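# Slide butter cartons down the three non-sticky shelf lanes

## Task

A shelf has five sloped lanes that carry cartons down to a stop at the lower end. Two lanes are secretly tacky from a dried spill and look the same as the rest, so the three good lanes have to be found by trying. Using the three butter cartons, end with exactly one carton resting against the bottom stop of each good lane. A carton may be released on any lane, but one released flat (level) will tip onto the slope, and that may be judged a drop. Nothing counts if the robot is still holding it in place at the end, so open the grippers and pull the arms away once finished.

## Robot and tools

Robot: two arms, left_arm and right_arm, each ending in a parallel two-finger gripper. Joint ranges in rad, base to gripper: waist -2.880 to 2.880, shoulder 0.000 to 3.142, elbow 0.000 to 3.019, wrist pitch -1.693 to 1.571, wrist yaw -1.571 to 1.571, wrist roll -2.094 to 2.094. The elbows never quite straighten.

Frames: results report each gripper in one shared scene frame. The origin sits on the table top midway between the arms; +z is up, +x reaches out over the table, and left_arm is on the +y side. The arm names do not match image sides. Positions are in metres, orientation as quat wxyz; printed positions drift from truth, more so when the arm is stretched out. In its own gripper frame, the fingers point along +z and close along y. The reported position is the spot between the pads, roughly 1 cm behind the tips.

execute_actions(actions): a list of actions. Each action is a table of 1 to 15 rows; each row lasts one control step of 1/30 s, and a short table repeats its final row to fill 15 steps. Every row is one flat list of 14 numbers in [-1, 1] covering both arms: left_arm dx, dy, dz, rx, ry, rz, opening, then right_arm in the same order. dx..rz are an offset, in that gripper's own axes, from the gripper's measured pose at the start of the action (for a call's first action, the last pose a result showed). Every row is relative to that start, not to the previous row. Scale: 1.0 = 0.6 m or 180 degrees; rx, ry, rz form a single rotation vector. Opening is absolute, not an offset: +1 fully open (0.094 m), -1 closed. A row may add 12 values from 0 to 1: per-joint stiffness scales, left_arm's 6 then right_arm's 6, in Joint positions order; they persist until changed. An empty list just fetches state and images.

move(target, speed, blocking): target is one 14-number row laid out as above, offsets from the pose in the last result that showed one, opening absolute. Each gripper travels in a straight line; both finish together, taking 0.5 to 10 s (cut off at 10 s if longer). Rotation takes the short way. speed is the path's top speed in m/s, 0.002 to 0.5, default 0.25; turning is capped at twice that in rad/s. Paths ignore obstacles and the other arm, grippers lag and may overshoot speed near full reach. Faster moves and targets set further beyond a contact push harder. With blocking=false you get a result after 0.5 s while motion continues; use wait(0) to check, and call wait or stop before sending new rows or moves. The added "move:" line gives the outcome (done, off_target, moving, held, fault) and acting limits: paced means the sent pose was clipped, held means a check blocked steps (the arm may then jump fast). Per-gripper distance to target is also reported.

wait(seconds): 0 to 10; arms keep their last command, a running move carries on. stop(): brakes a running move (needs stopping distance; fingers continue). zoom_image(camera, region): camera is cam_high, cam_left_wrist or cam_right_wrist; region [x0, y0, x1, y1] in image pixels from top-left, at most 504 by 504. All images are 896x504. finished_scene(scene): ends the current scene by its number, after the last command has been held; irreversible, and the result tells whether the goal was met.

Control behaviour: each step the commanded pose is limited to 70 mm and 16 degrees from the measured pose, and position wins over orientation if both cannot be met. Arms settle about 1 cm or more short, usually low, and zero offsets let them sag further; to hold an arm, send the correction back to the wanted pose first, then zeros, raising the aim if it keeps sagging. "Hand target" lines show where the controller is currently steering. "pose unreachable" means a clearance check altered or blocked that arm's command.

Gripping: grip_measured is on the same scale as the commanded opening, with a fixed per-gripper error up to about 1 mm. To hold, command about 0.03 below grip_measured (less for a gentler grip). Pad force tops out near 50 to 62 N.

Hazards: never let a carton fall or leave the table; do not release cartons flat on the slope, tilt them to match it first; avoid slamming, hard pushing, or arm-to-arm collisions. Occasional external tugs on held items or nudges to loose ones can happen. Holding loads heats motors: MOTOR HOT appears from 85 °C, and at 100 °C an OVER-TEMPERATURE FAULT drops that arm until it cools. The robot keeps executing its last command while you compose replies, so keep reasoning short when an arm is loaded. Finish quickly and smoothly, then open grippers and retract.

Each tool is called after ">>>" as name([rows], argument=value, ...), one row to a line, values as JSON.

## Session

>>> execute_actions(actions=[])

Scene clock: 0.00 s.
left_arm: end_effector_position=(+0.5546, +0.3959, +0.2352) grip_measured=+1.000 end_effector_quat_wxyz=(+0.030, +0.474, +0.878, +0.063) | right_arm: end_effector_position=(-0.1407, -0.5482, +0.3267) grip_measured=+1.000 end_effector_quat_wxyz=(+0.594, +0.756, +0.233, -0.148)
Joint positions: left_arm=[ 0.077  1.622  1.553 -1.374 -0.059  1.186  0.094] | right_arm=[-2.282  0.498  0.556 -0.379 -0.647  0.83   0.094]
Joint velocities: left_arm=[-0.005 -0.005  0.012  0.007  0.007 -0.066  0.   ] | right_arm=[-0.005 -0.005  0.007 -0.002 -0.066 -0.066  0.   ]
Motor temperatures (°C, as the motors report them): left_arm=[24 28 29 26 26 26] | right_arm=[27 24 27 27 25 23]
Hand target (left_arm): +0.561, +0.397, +0.239; +0.035, +0.474, +0.877, +0.067
Hand target (right_arm): -0.141, -0.549, +0.345; +0.602, +0.746, +0.236, -0.159
Joint stiffness scale: left_arm=[1. 1. 1. 1. 1. 1.] | right_arm=[1. 1. 1. 1. 1. 1.]

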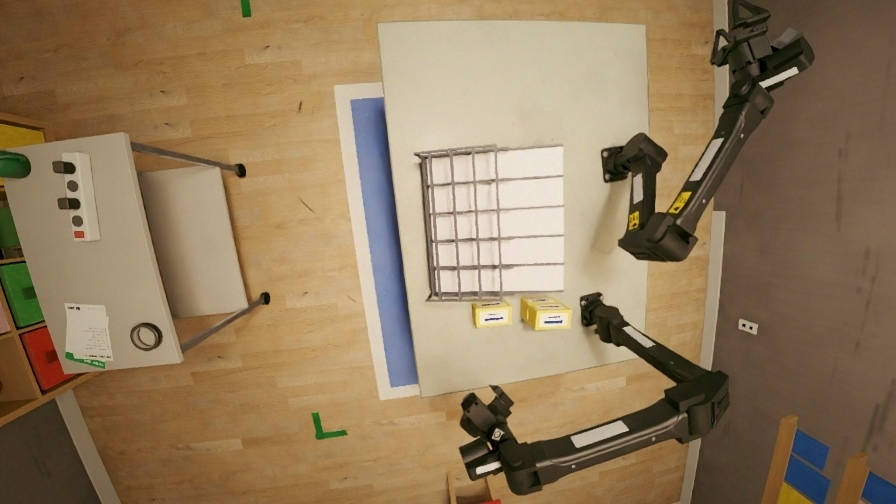

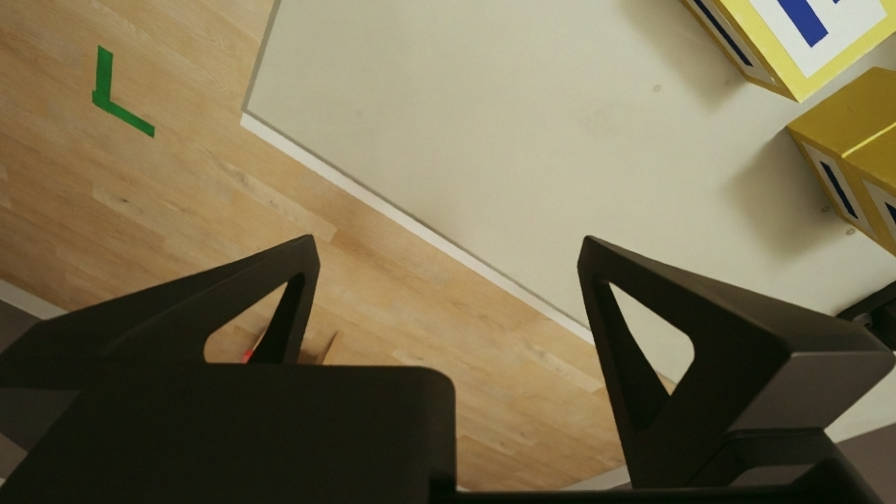

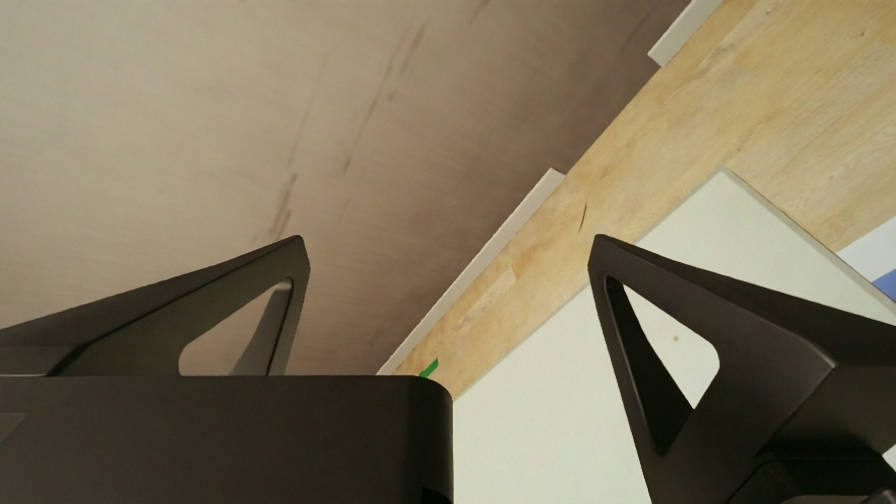

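>>> move(target=[-0.168,-0.242,0.142,0.042,0.02,-0.315,1,0,0,0,0,0,0,1], speed=0.2)

Scene clock: 9.60 s.
left_arm: end_effector_position=(+0.4998, +0.2413, +0.1341) grip_measured=+1.000 end_effector_quat_wxyz=(-0.004, +0.006, +1.000, +0.000) | right_arm: end_effector_position=(-0.1407, -0.5482, +0.3267) grip_measured=+1.000 end_effector_quat_wxyz=(+0.594, +0.756, +0.233, -0.148)
Joint positions: left_arm=[-0.213  1.596  1.256 -1.238  0.001 -0.086  0.094] | right_arm=[-2.282  0.498  0.556 -0.379 -0.647  0.83   0.094]
Joint velocities: left_arm=[ 0.005 -0.005  0.017 -0.007 -0.051 -0.11   0.   ] | right_arm=[-0.005 -0.015  0.002 -0.012 -0.037 -0.007  0.   ]
Motor temperatures (°C, as the motors report them): left_arm=[24 29 31 26 26 26] | right_arm=[27 24 30 27 25 23]
Hand target (left_arm): +0.499, +0.238, +0.131; +0.001, +0.000, +1.000, -0.001
Hand target (right_arm): -0.141, -0.548, +0.327; +0.594, +0.756, +0.233, -0.148
Off the commanded pose (left_arm): 0.005 m, 1 deg.
Off the commanded pose (right_arm): 0.000 m, 0 deg.
Joint stiffness scale: left_arm=[1. 1. 1. 1. 1. 1.] | right_arm=[1. 1. 1. 1. 1. 1.]
move: done

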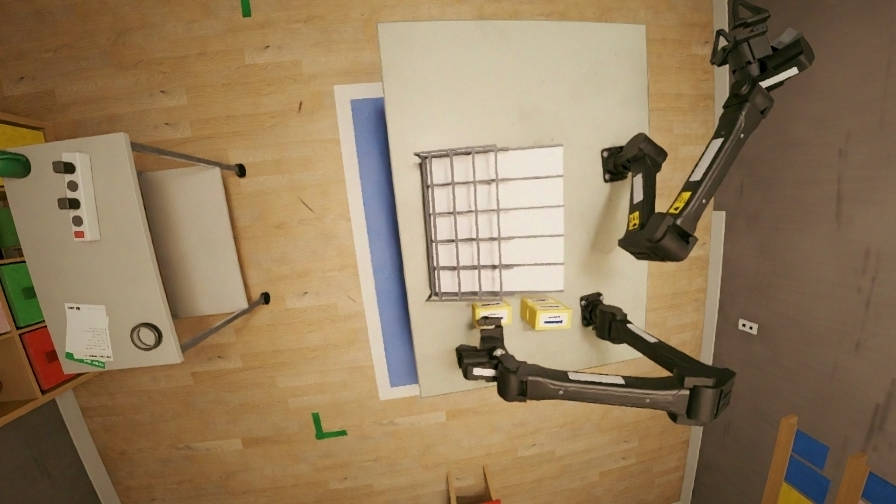

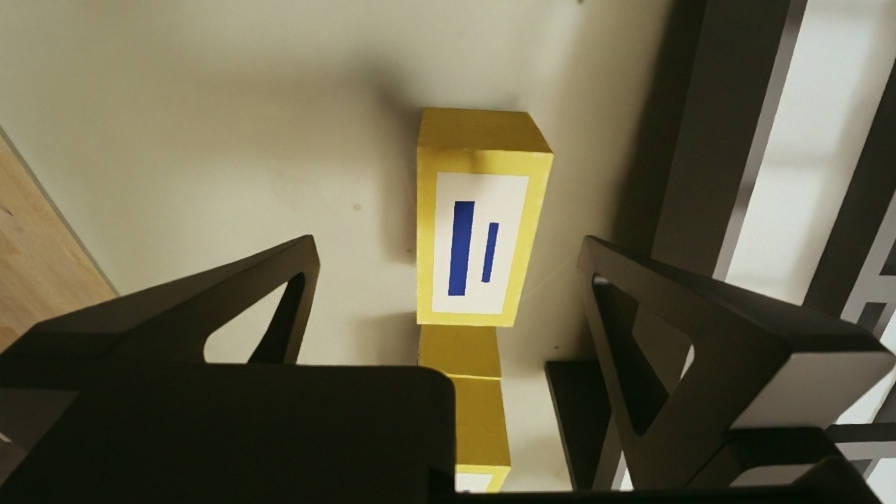

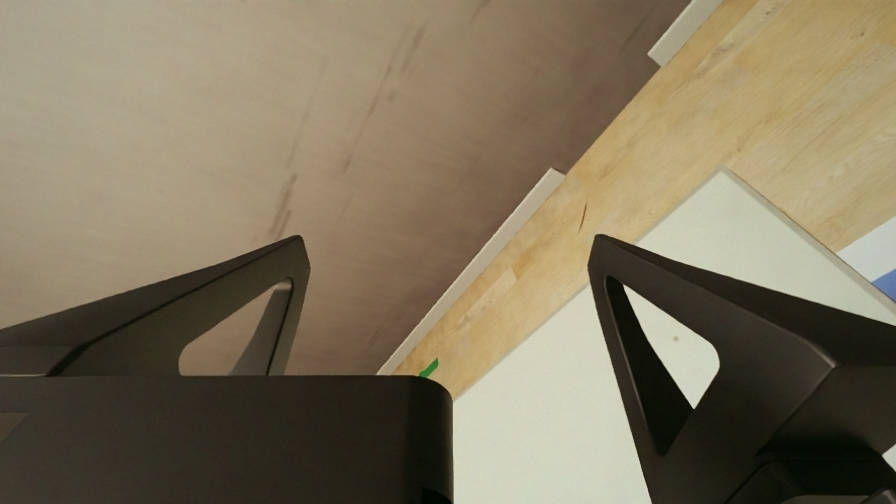

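>>> move(target=[0.08,-0.03,0.175,0,-0.017,0.015,1,0,0,0,0,0,0,1], speed=0.08)

Scene clock: 13.53 s.
left_arm: end_effector_position=(+0.4508, +0.2270, +0.0343) grip_measured=+1.000 end_effector_quat_wxyz=(+0.020, +0.029, +0.999, -0.001) | right_arm: end_effector_position=(-0.1407, -0.5482, +0.3267) grip_measured=+1.000 end_effector_quat_wxyz=(+0.594, +0.756, +0.233, -0.148)
Joint positions: left_arm=[-0.261  1.584  0.943 -0.891 -0.002 -0.09   0.094] | right_arm=[-2.282  0.498  0.556 -0.379 -0.647  0.83   0.094]
Joint velocities: left_arm=[ 0.005 -0.005 -0.032 -0.007 -0.022 -0.037  0.   ] | right_arm=[-0.005  0.005  0.002 -0.007 -0.022 -0.037  0.   ]
Motor temperatures (°C, as the motors report them): left_arm=[24 29 31 26 26 26] | right_arm=[27 24 30 27 25 23]
Hand target (left_arm): +0.450, +0.223, +0.030; +0.023, +0.030, +0.999, -0.000
Hand target (right_arm): -0.141, -0.548, +0.327; +0.594, +0.756, +0.233, -0.148
Off the commanded pose (left_arm): 0.006 m, 0 deg.
Off the commanded pose (right_arm): 0.000 m, 0 deg.
Joint stiffness scale: left_arm=[1. 1. 1. 1. 1. 1.] | right_arm=[1. 1. 1. 1. 1. 1.]
move: done

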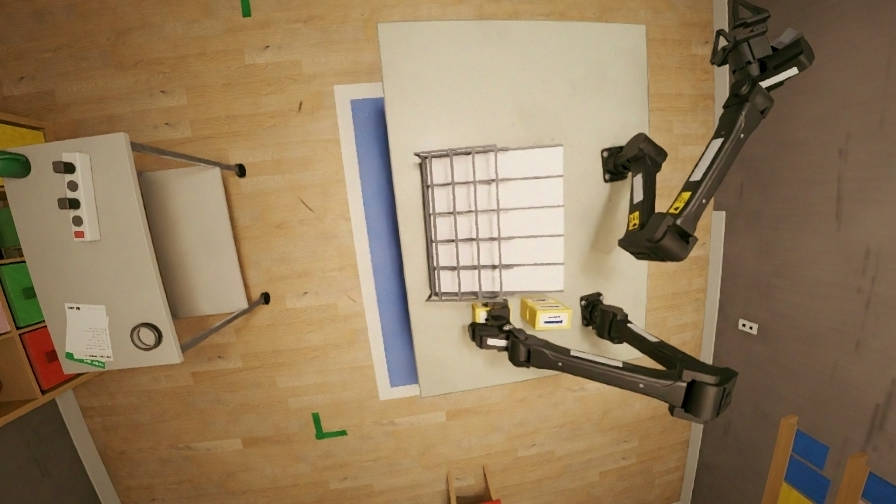

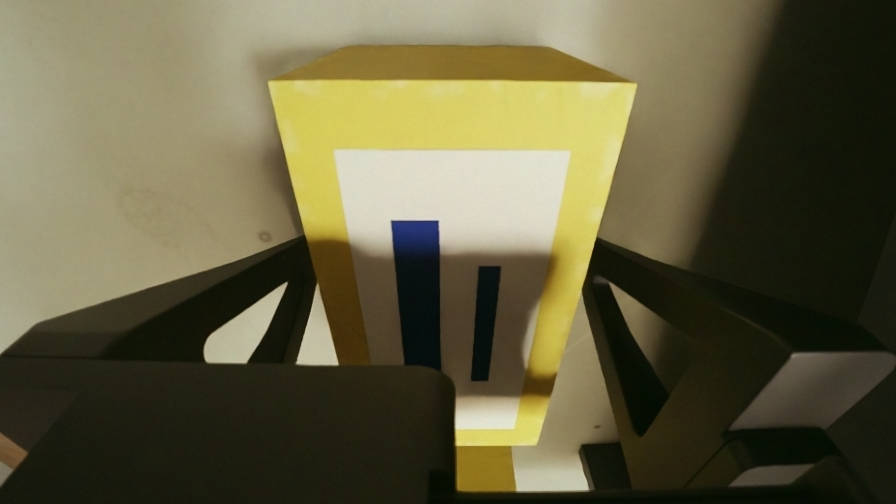

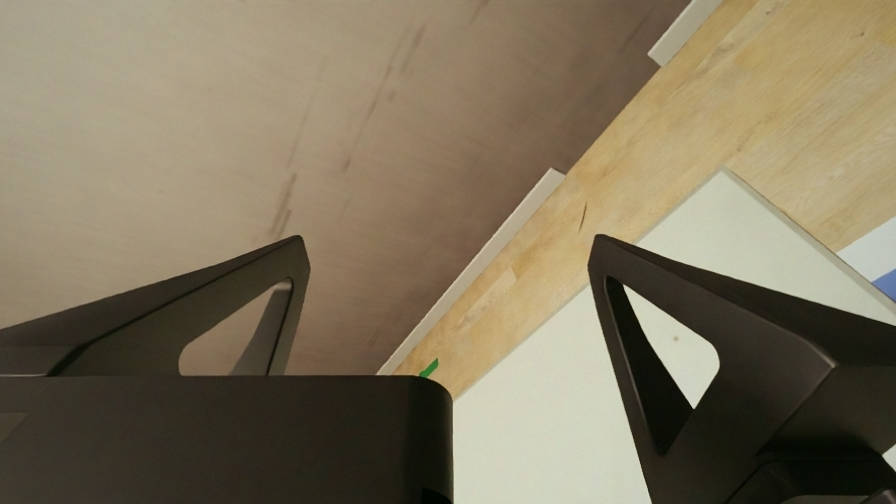

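>>> move(target=[0,0,0,0,0,0,0.3,0,0,0,0,0,0,1])

>>> move(target=[0.15,0,-0.43,0,0,-0.013,0.3,0,0,0,0,0,0,1], speed=0.15)

>>> move(target=[0,-0.235,-0.03,0,0.06,0,0.3,0,0,0,0,0,0,1], speed=0.15)

Scene clock: 17.40 s.
left_arm: end_effector_position=(+0.4508, +0.2269, +0.0343) grip_measured=+0.332 end_effector_quat_wxyz=(+0.020, +0.029, +0.999, -0.001) | right_arm: end_effector_position=(-0.1407, -0.5482, +0.3267) grip_measured=+1.000 end_effector_quat_wxyz=(+0.594, +0.756, +0.233, -0.148)
Joint positions: left_arm=[-0.261  1.584  0.943 -0.891 -0.002 -0.09   0.063] | right_arm=[-2.282  0.498  0.556 -0.379 -0.647  0.83   0.094]
Joint velocities: left_arm=[-0.015  0.005  0.002  0.017  0.037  0.007 -0.   ] | right_arm=[-0.005 -0.005 -0.012  0.017  0.066 -0.051  0.   ]
Motor temperatures (°C, as the motors report them): left_arm=[24 29 31 26 26 26] | right_arm=[27 24 31 27 25 23]
Hand target (left_arm): +0.451, +0.227, +0.034; +0.020, +0.029, +0.999, -0.001
Hand target (right_arm): -0.141, -0.548, +0.327; +0.594, +0.756, +0.233, -0.148
Off the commanded pose (left_arm): 0.000 m, 0 deg.
Off the commanded pose (right_arm): 0.000 m, 0 deg.
Joint stiffness scale: left_arm=[1. 1. 1. 1. 1. 1.] | right_arm=[1. 1. 1. 1. 1. 1.]
move: done

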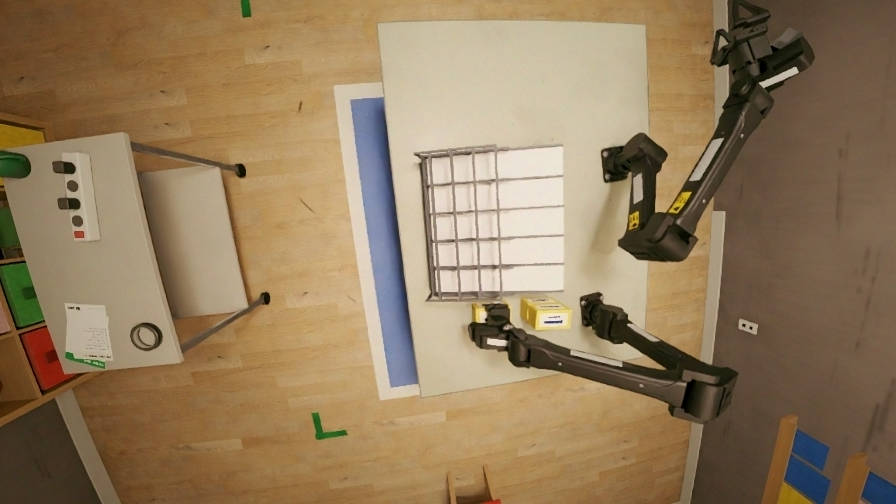

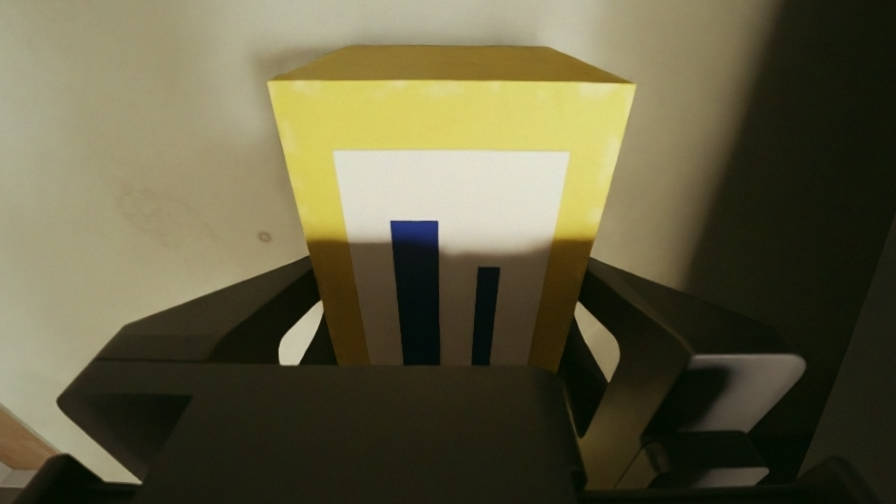

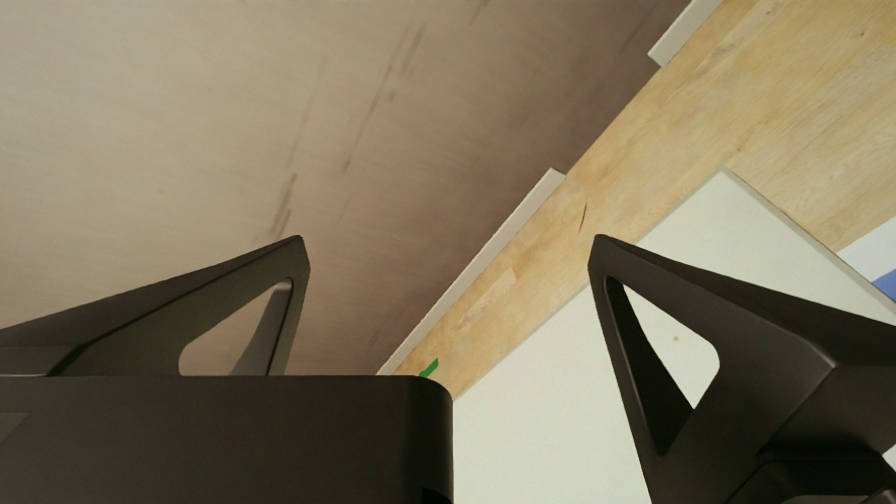

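Scene clock: 19.63 s.
left_arm: end_effector_position=(+0.3423, +0.2395, +0.2604) grip_measured=+0.332 end_effector_quat_wxyz=(-0.011, +0.012, +1.000, +0.003) | right_arm: end_effector_position=(-0.1407, -0.5482, +0.3267) grip_measured=+1.000 end_effector_quat_wxyz=(+0.594, +0.756, +0.233, -0.148)
Joint positions: left_arm=[-0.272  1.139  1.147 -1.601 -0.002 -0.135  0.063] | right_arm=[-2.282  0.498  0.556 -0.379 -0.647  0.83   0.094]
Joint velocities: left_arm=[-0.015  0.005 -0.012  0.002 -0.007  0.022 -0.   ] | right_arm=[-0.005 -0.005 -0.017 -0.007 -0.051  0.037  0.   ]
Motor temperatures (°C, as the motors report them): left_arm=[24 29 32 26 26 26] | right_arm=[27 24 31 27 25 23]
Hand target (left_arm): +0.352, +0.234, +0.290; +0.020, +0.009, +1.000, -0.002
Hand target (right_arm): -0.141, -0.548, +0.327; +0.594, +0.756, +0.233, -0.148
Off the commanded pose (left_arm): 0.030 m, 4 deg.
Off the commanded pose (right_arm): 0.000 m, 0 deg.
Joint stiffness scale: left_arm=[1. 1. 1. 1. 1. 1.] | right_arm=[1. 1. 1. 1. 1. 1.]
move: off_target (left_arm)

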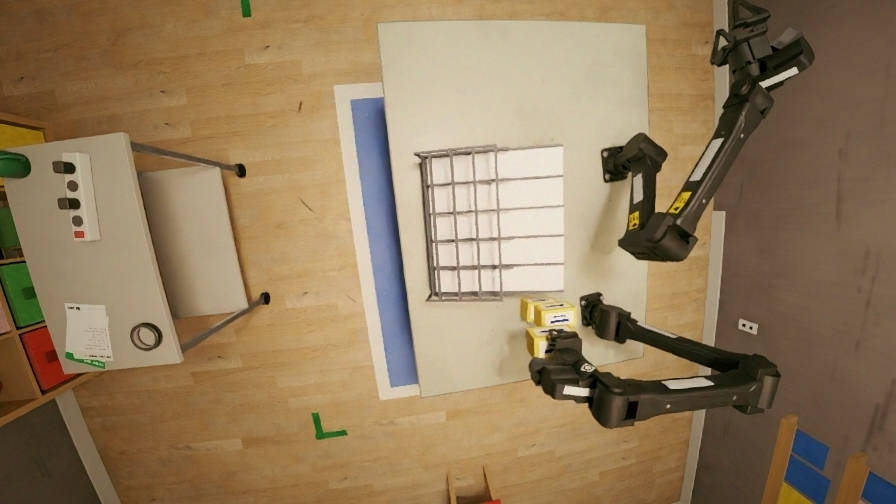

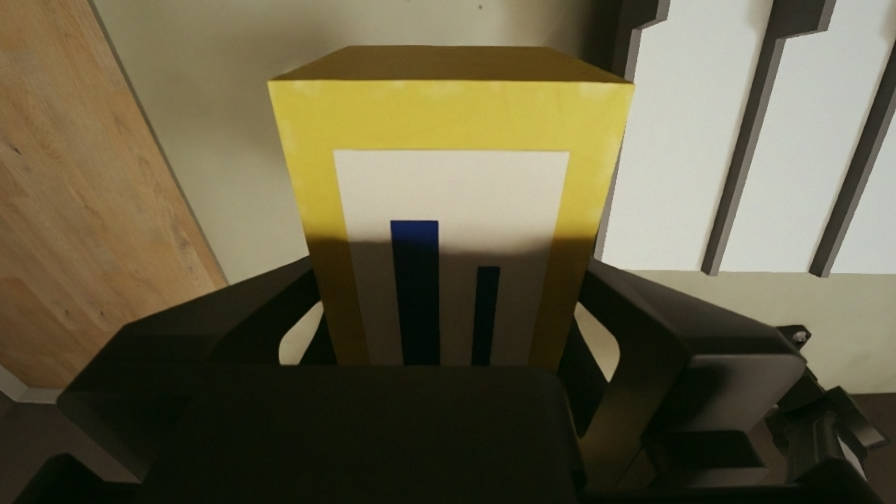

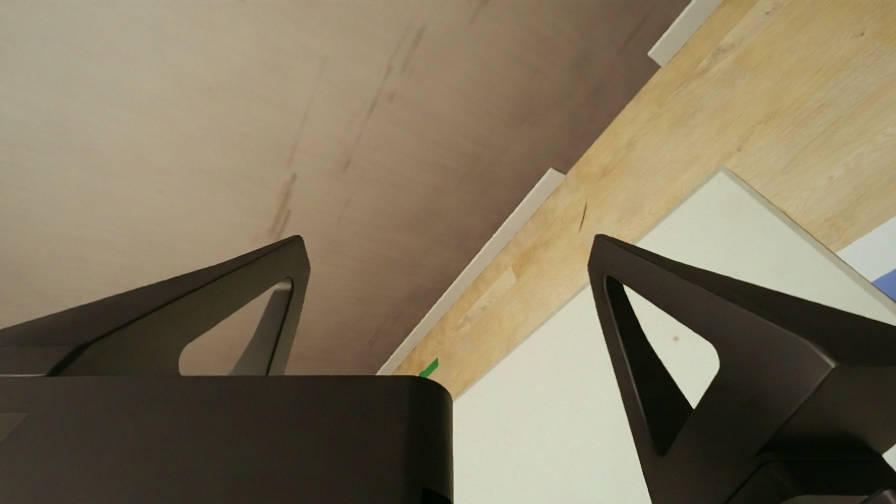

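Scene clock: 21.10 s.
left_arm: end_effector_position=(+0.3282, +0.1041, +0.2489) grip_measured=+0.332 end_effector_quat_wxyz=(-0.090, +0.018, +0.996, -0.005) | right_arm: end_effector_position=(-0.1407, -0.5482, +0.3267) grip_measured=+1.000 end_effector_quat_wxyz=(+0.594, +0.756, +0.233, -0.148)
Joint positions: left_arm=[-0.637  1.318  1.258 -1.663  0.096 -0.481  0.063] | right_arm=[-2.282  0.498  0.556 -0.379 -0.647  0.83   0.094]
Joint velocities: left_arm=[ 0.005 -0.015 -0.017 -0.017  0.037  0.037 -0.001] | right_arm=[-0.005 -0.005  0.002  0.007 -0.007 -0.037  0.   ]
Motor temperatures (°C, as the motors report them): left_arm=[24 29 33 26 26 26] | right_arm=[27 24 31 27 25 23]
Hand target (left_arm): +0.338, +0.097, +0.276; -0.067, +0.010, +0.998, -0.018
Hand target (right_arm): -0.141, -0.548, +0.327; +0.594, +0.756, +0.233, -0.148
Off the commanded pose (left_arm): 0.031 m, 2 deg.
Off the commanded pose (right_arm): 0.000 m, 0 deg.
Joint stiffness scale: left_arm=[1. 1. 1. 1. 1. 1.] | right_arm=[1. 1. 1. 1. 1. 1.]
joint sent to its limit (left arm) — the command would take joint 4 (wrist pitch) past its lower limit, so that joint was sent only as far as its limit.
move: off_target (left_arm)

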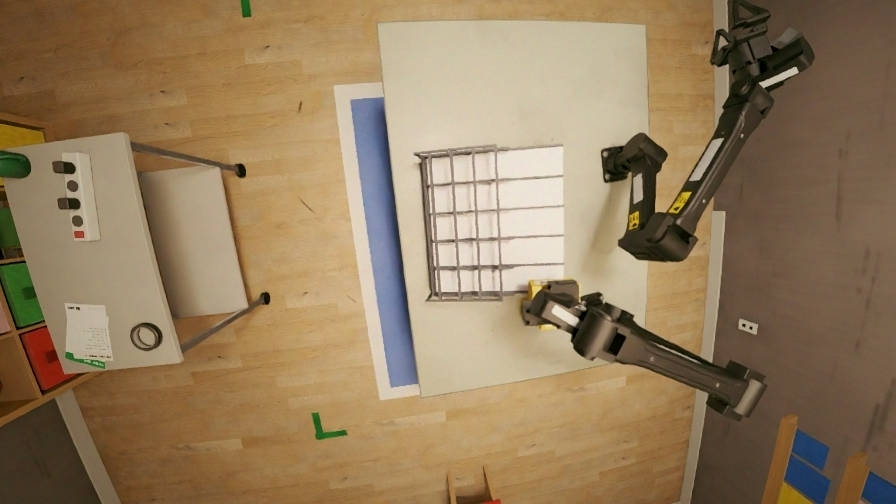

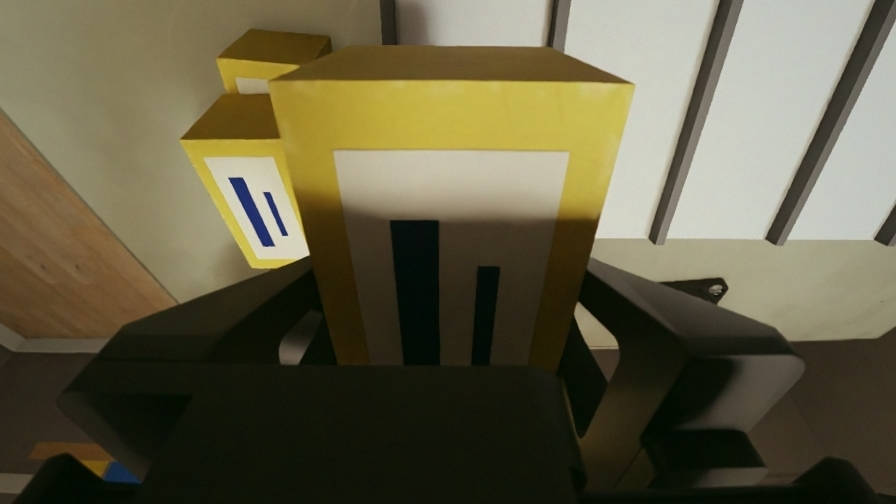

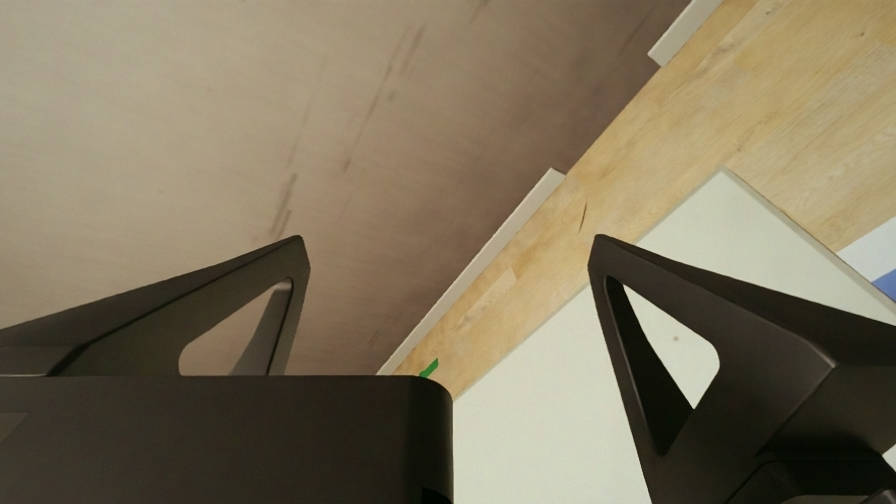

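>>> execute_actions(actions=[])

Scene clock: 33.73 s.
left_arm: end_effector_position=(+0.3282, +0.1041, +0.2489) grip_measured=+0.332 end_effector_quat_wxyz=(-0.090, +0.016, +0.996, -0.005) | right_arm: end_effector_position=(-0.1407, -0.5482, +0.3267) grip_measured=+1.000 end_effector_quat_wxyz=(+0.594, +0.756, +0.233, -0.148)
Joint positions: left_arm=[-0.637  1.318  1.258 -1.663  0.096 -0.483  0.063] | right_arm=[-2.282  0.498  0.556 -0.379 -0.647  0.83   0.094]
Joint velocities: left_arm=[-0.005 -0.005 -0.007 -0.017 -0.022  0.022  0.001] | right_arm=[-0.015 -0.015  0.007 -0.012 -0.037  0.037  0.   ]
Motor temperatures (°C, as the motors report them): left_arm=[24 29 37 26 26 26] | right_arm=[27 24 32 27 25 23]
Hand target (left_arm): +0.338, +0.097, +0.276; -0.067, +0.010, +0.998, -0.018
Hand target (right_arm): -0.141, -0.548, +0.327; +0.594, +0.756, +0.233, -0.148
Off the commanded pose (left_arm): 0.031 m, 2 deg.
Off the commanded pose (right_arm): 0.000 m, 0 deg.
Joint stiffness scale: left_arm=[1. 1. 1. 1. 1. 1.] | right_arm=[1. 1. 1. 1. 1. 1.]

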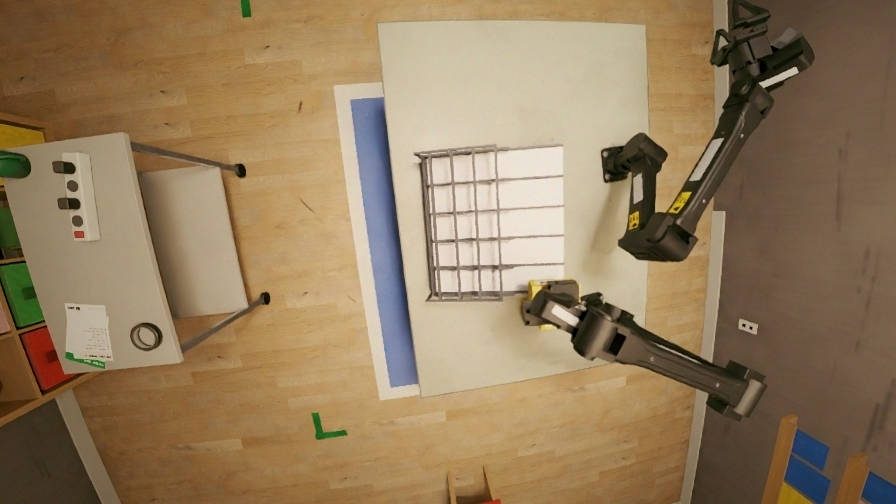

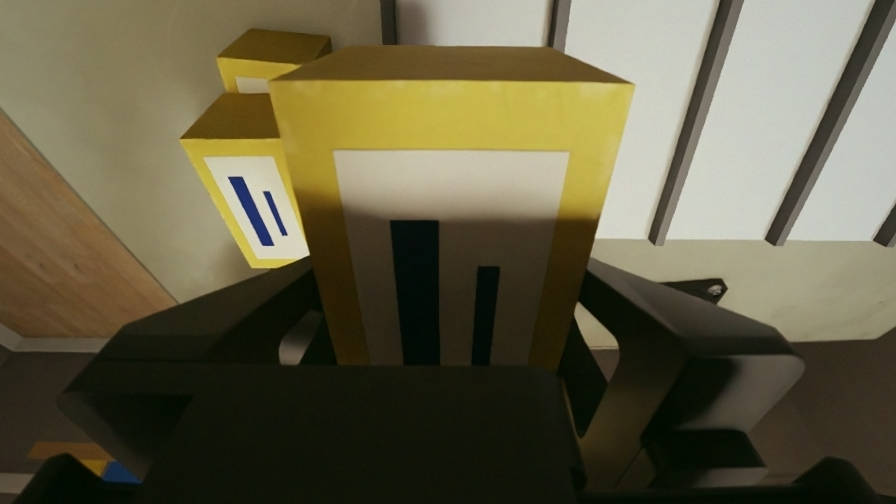

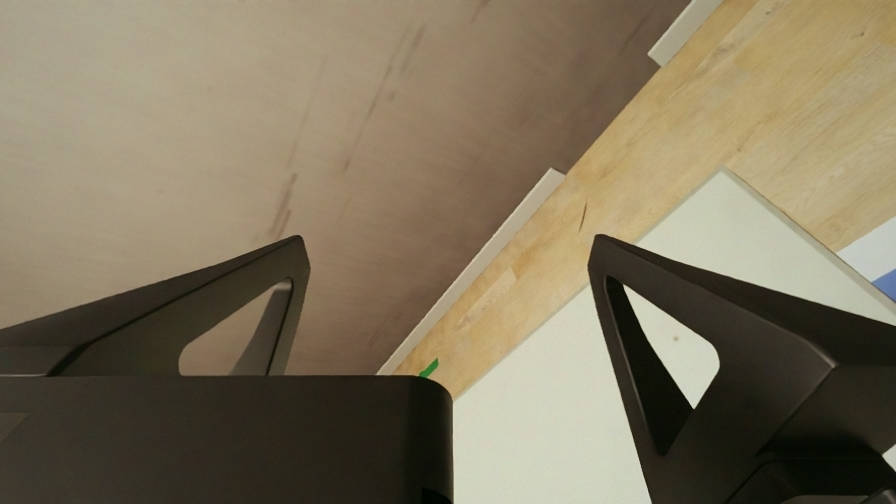

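>>> move(target=[-0.054,-0.02,0.092,0,0.035,0,0.3,0,0,0,0,0,0,1], speed=0.1)

Scene clock: 37.47 s.
left_arm: end_effector_position=(+0.3462, +0.0889, +0.1858) grip_measured=+0.332 end_effector_quat_wxyz=(-0.151, +0.013, +0.988, +0.004) | right_arm: end_effector_position=(-0.1407, -0.5482, +0.3267) grip_measured=+1.000 end_effector_quat_wxyz=(+0.594, +0.756, +0.233, -0.148)
Joint positions: left_arm=[-0.63   1.479  1.234 -1.596  0.137 -0.471  0.063] | right_arm=[-2.282  0.498  0.556 -0.379 -0.647  0.83   0.094]
Joint velocities: left_arm=[-0.005  0.005 -0.002 -0.012 -0.051  0.022  0.   ] | right_arm=[-0.005 -0.005 -0.012 -0.007 -0.081 -0.022  0.   ]
Motor temperatures (°C, as the motors report them): left_arm=[24 29 37 26 26 26] | right_arm=[27 24 32 27 25 23]
Hand target (left_arm): +0.349, +0.091, +0.188; -0.144, +0.017, +0.989, -0.004
Hand target (right_arm): -0.141, -0.548, +0.327; +0.594, +0.756, +0.233, -0.148
Off the commanded pose (left_arm): 0.005 m, 1 deg.
Off the commanded pose (right_arm): 0.000 m, 0 deg.
Joint stiffness scale: left_arm=[1. 1. 1. 1. 1. 1.] | right_arm=[1. 1. 1. 1. 1. 1.]
move: done

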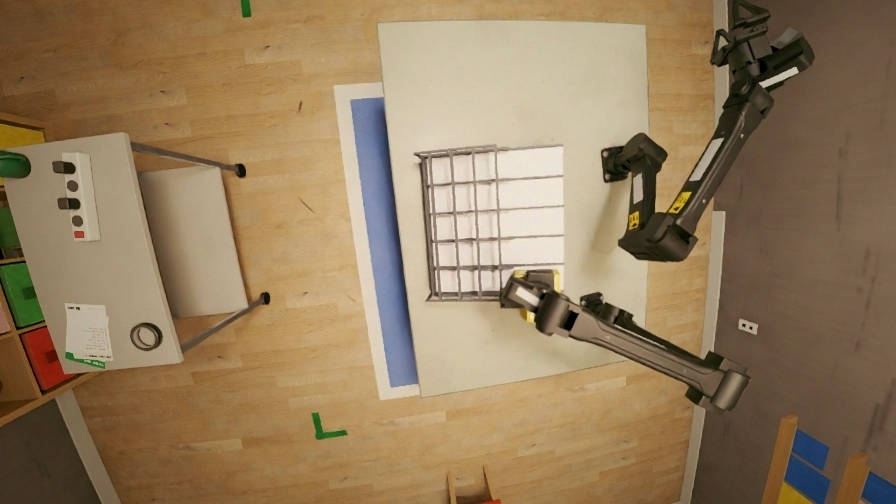

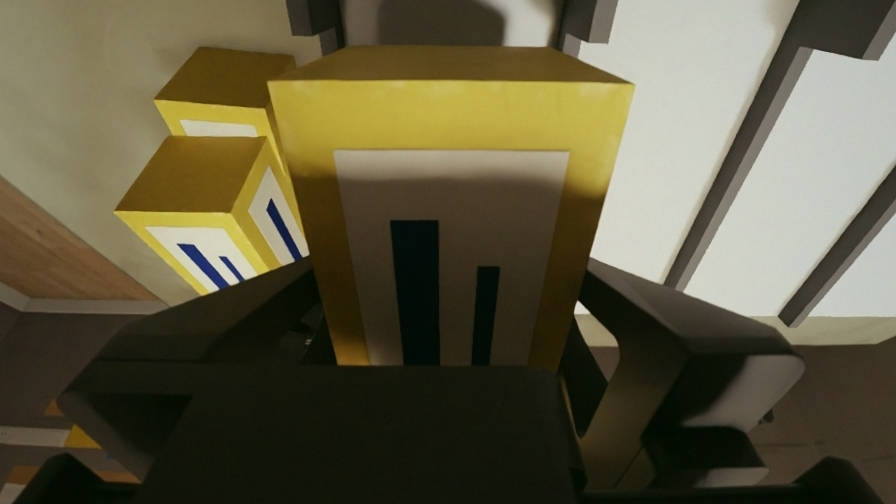

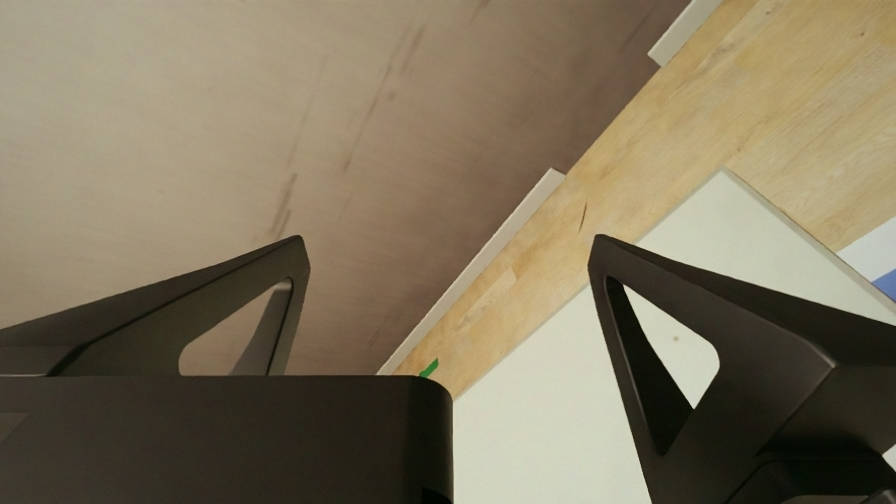

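>>> move(target=[0,0.003,0.045,0,-0.003,0,0.3,0,0,0,0,0,0,1], speed=0.04)

Scene clock: 40.40 s.
left_arm: end_effector_position=(+0.3407, +0.0925, +0.1614) grip_measured=+0.332 end_effector_quat_wxyz=(-0.149, +0.014, +0.989, +0.005) | right_arm: end_effector_position=(-0.1407, -0.5482, +0.3267) grip_measured=+1.000 end_effector_quat_wxyz=(+0.594, +0.756, +0.233, -0.148)
Joint positions: left_arm=[-0.63   1.479  1.168 -1.528  0.134 -0.47   0.063] | right_arm=[-2.282  0.498  0.556 -0.379 -0.647  0.83   0.094]
Joint velocities: left_arm=[-0.015  0.005  0.012 -0.012 -0.066  0.022 -0.   ] | right_arm=[-0.005 -0.005 -0.022 -0.007 -0.051  0.066  0.   ]
Motor temperatures (°C, as the motors report them): left_arm=[24 29 36 26 26 26] | right_arm=[27 24 32 27 25 23]
Hand target (left_arm): +0.338, +0.091, +0.160; -0.146, +0.013, +0.989, +0.004
Hand target (right_arm): -0.141, -0.548, +0.327; +0.594, +0.756, +0.233, -0.148
Off the commanded pose (left_arm): 0.003 m, 0 deg.
Off the commanded pose (right_arm): 0.000 m, 0 deg.
Joint stiffness scale: left_arm=[1. 1. 1. 1. 1. 1.] | right_arm=[1. 1. 1. 1. 1. 1.]
move: done

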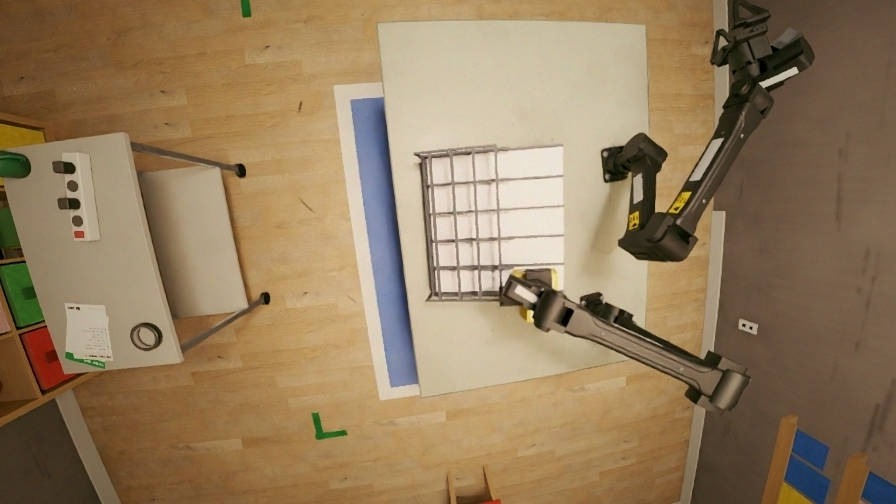

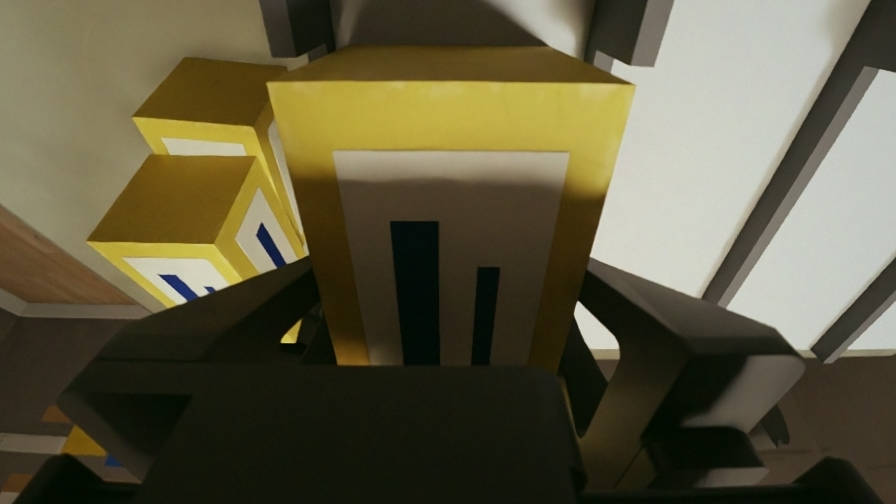

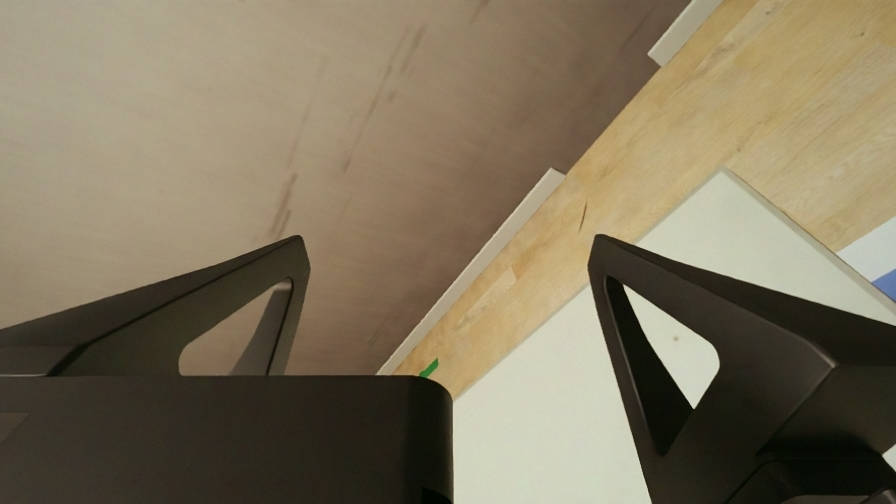

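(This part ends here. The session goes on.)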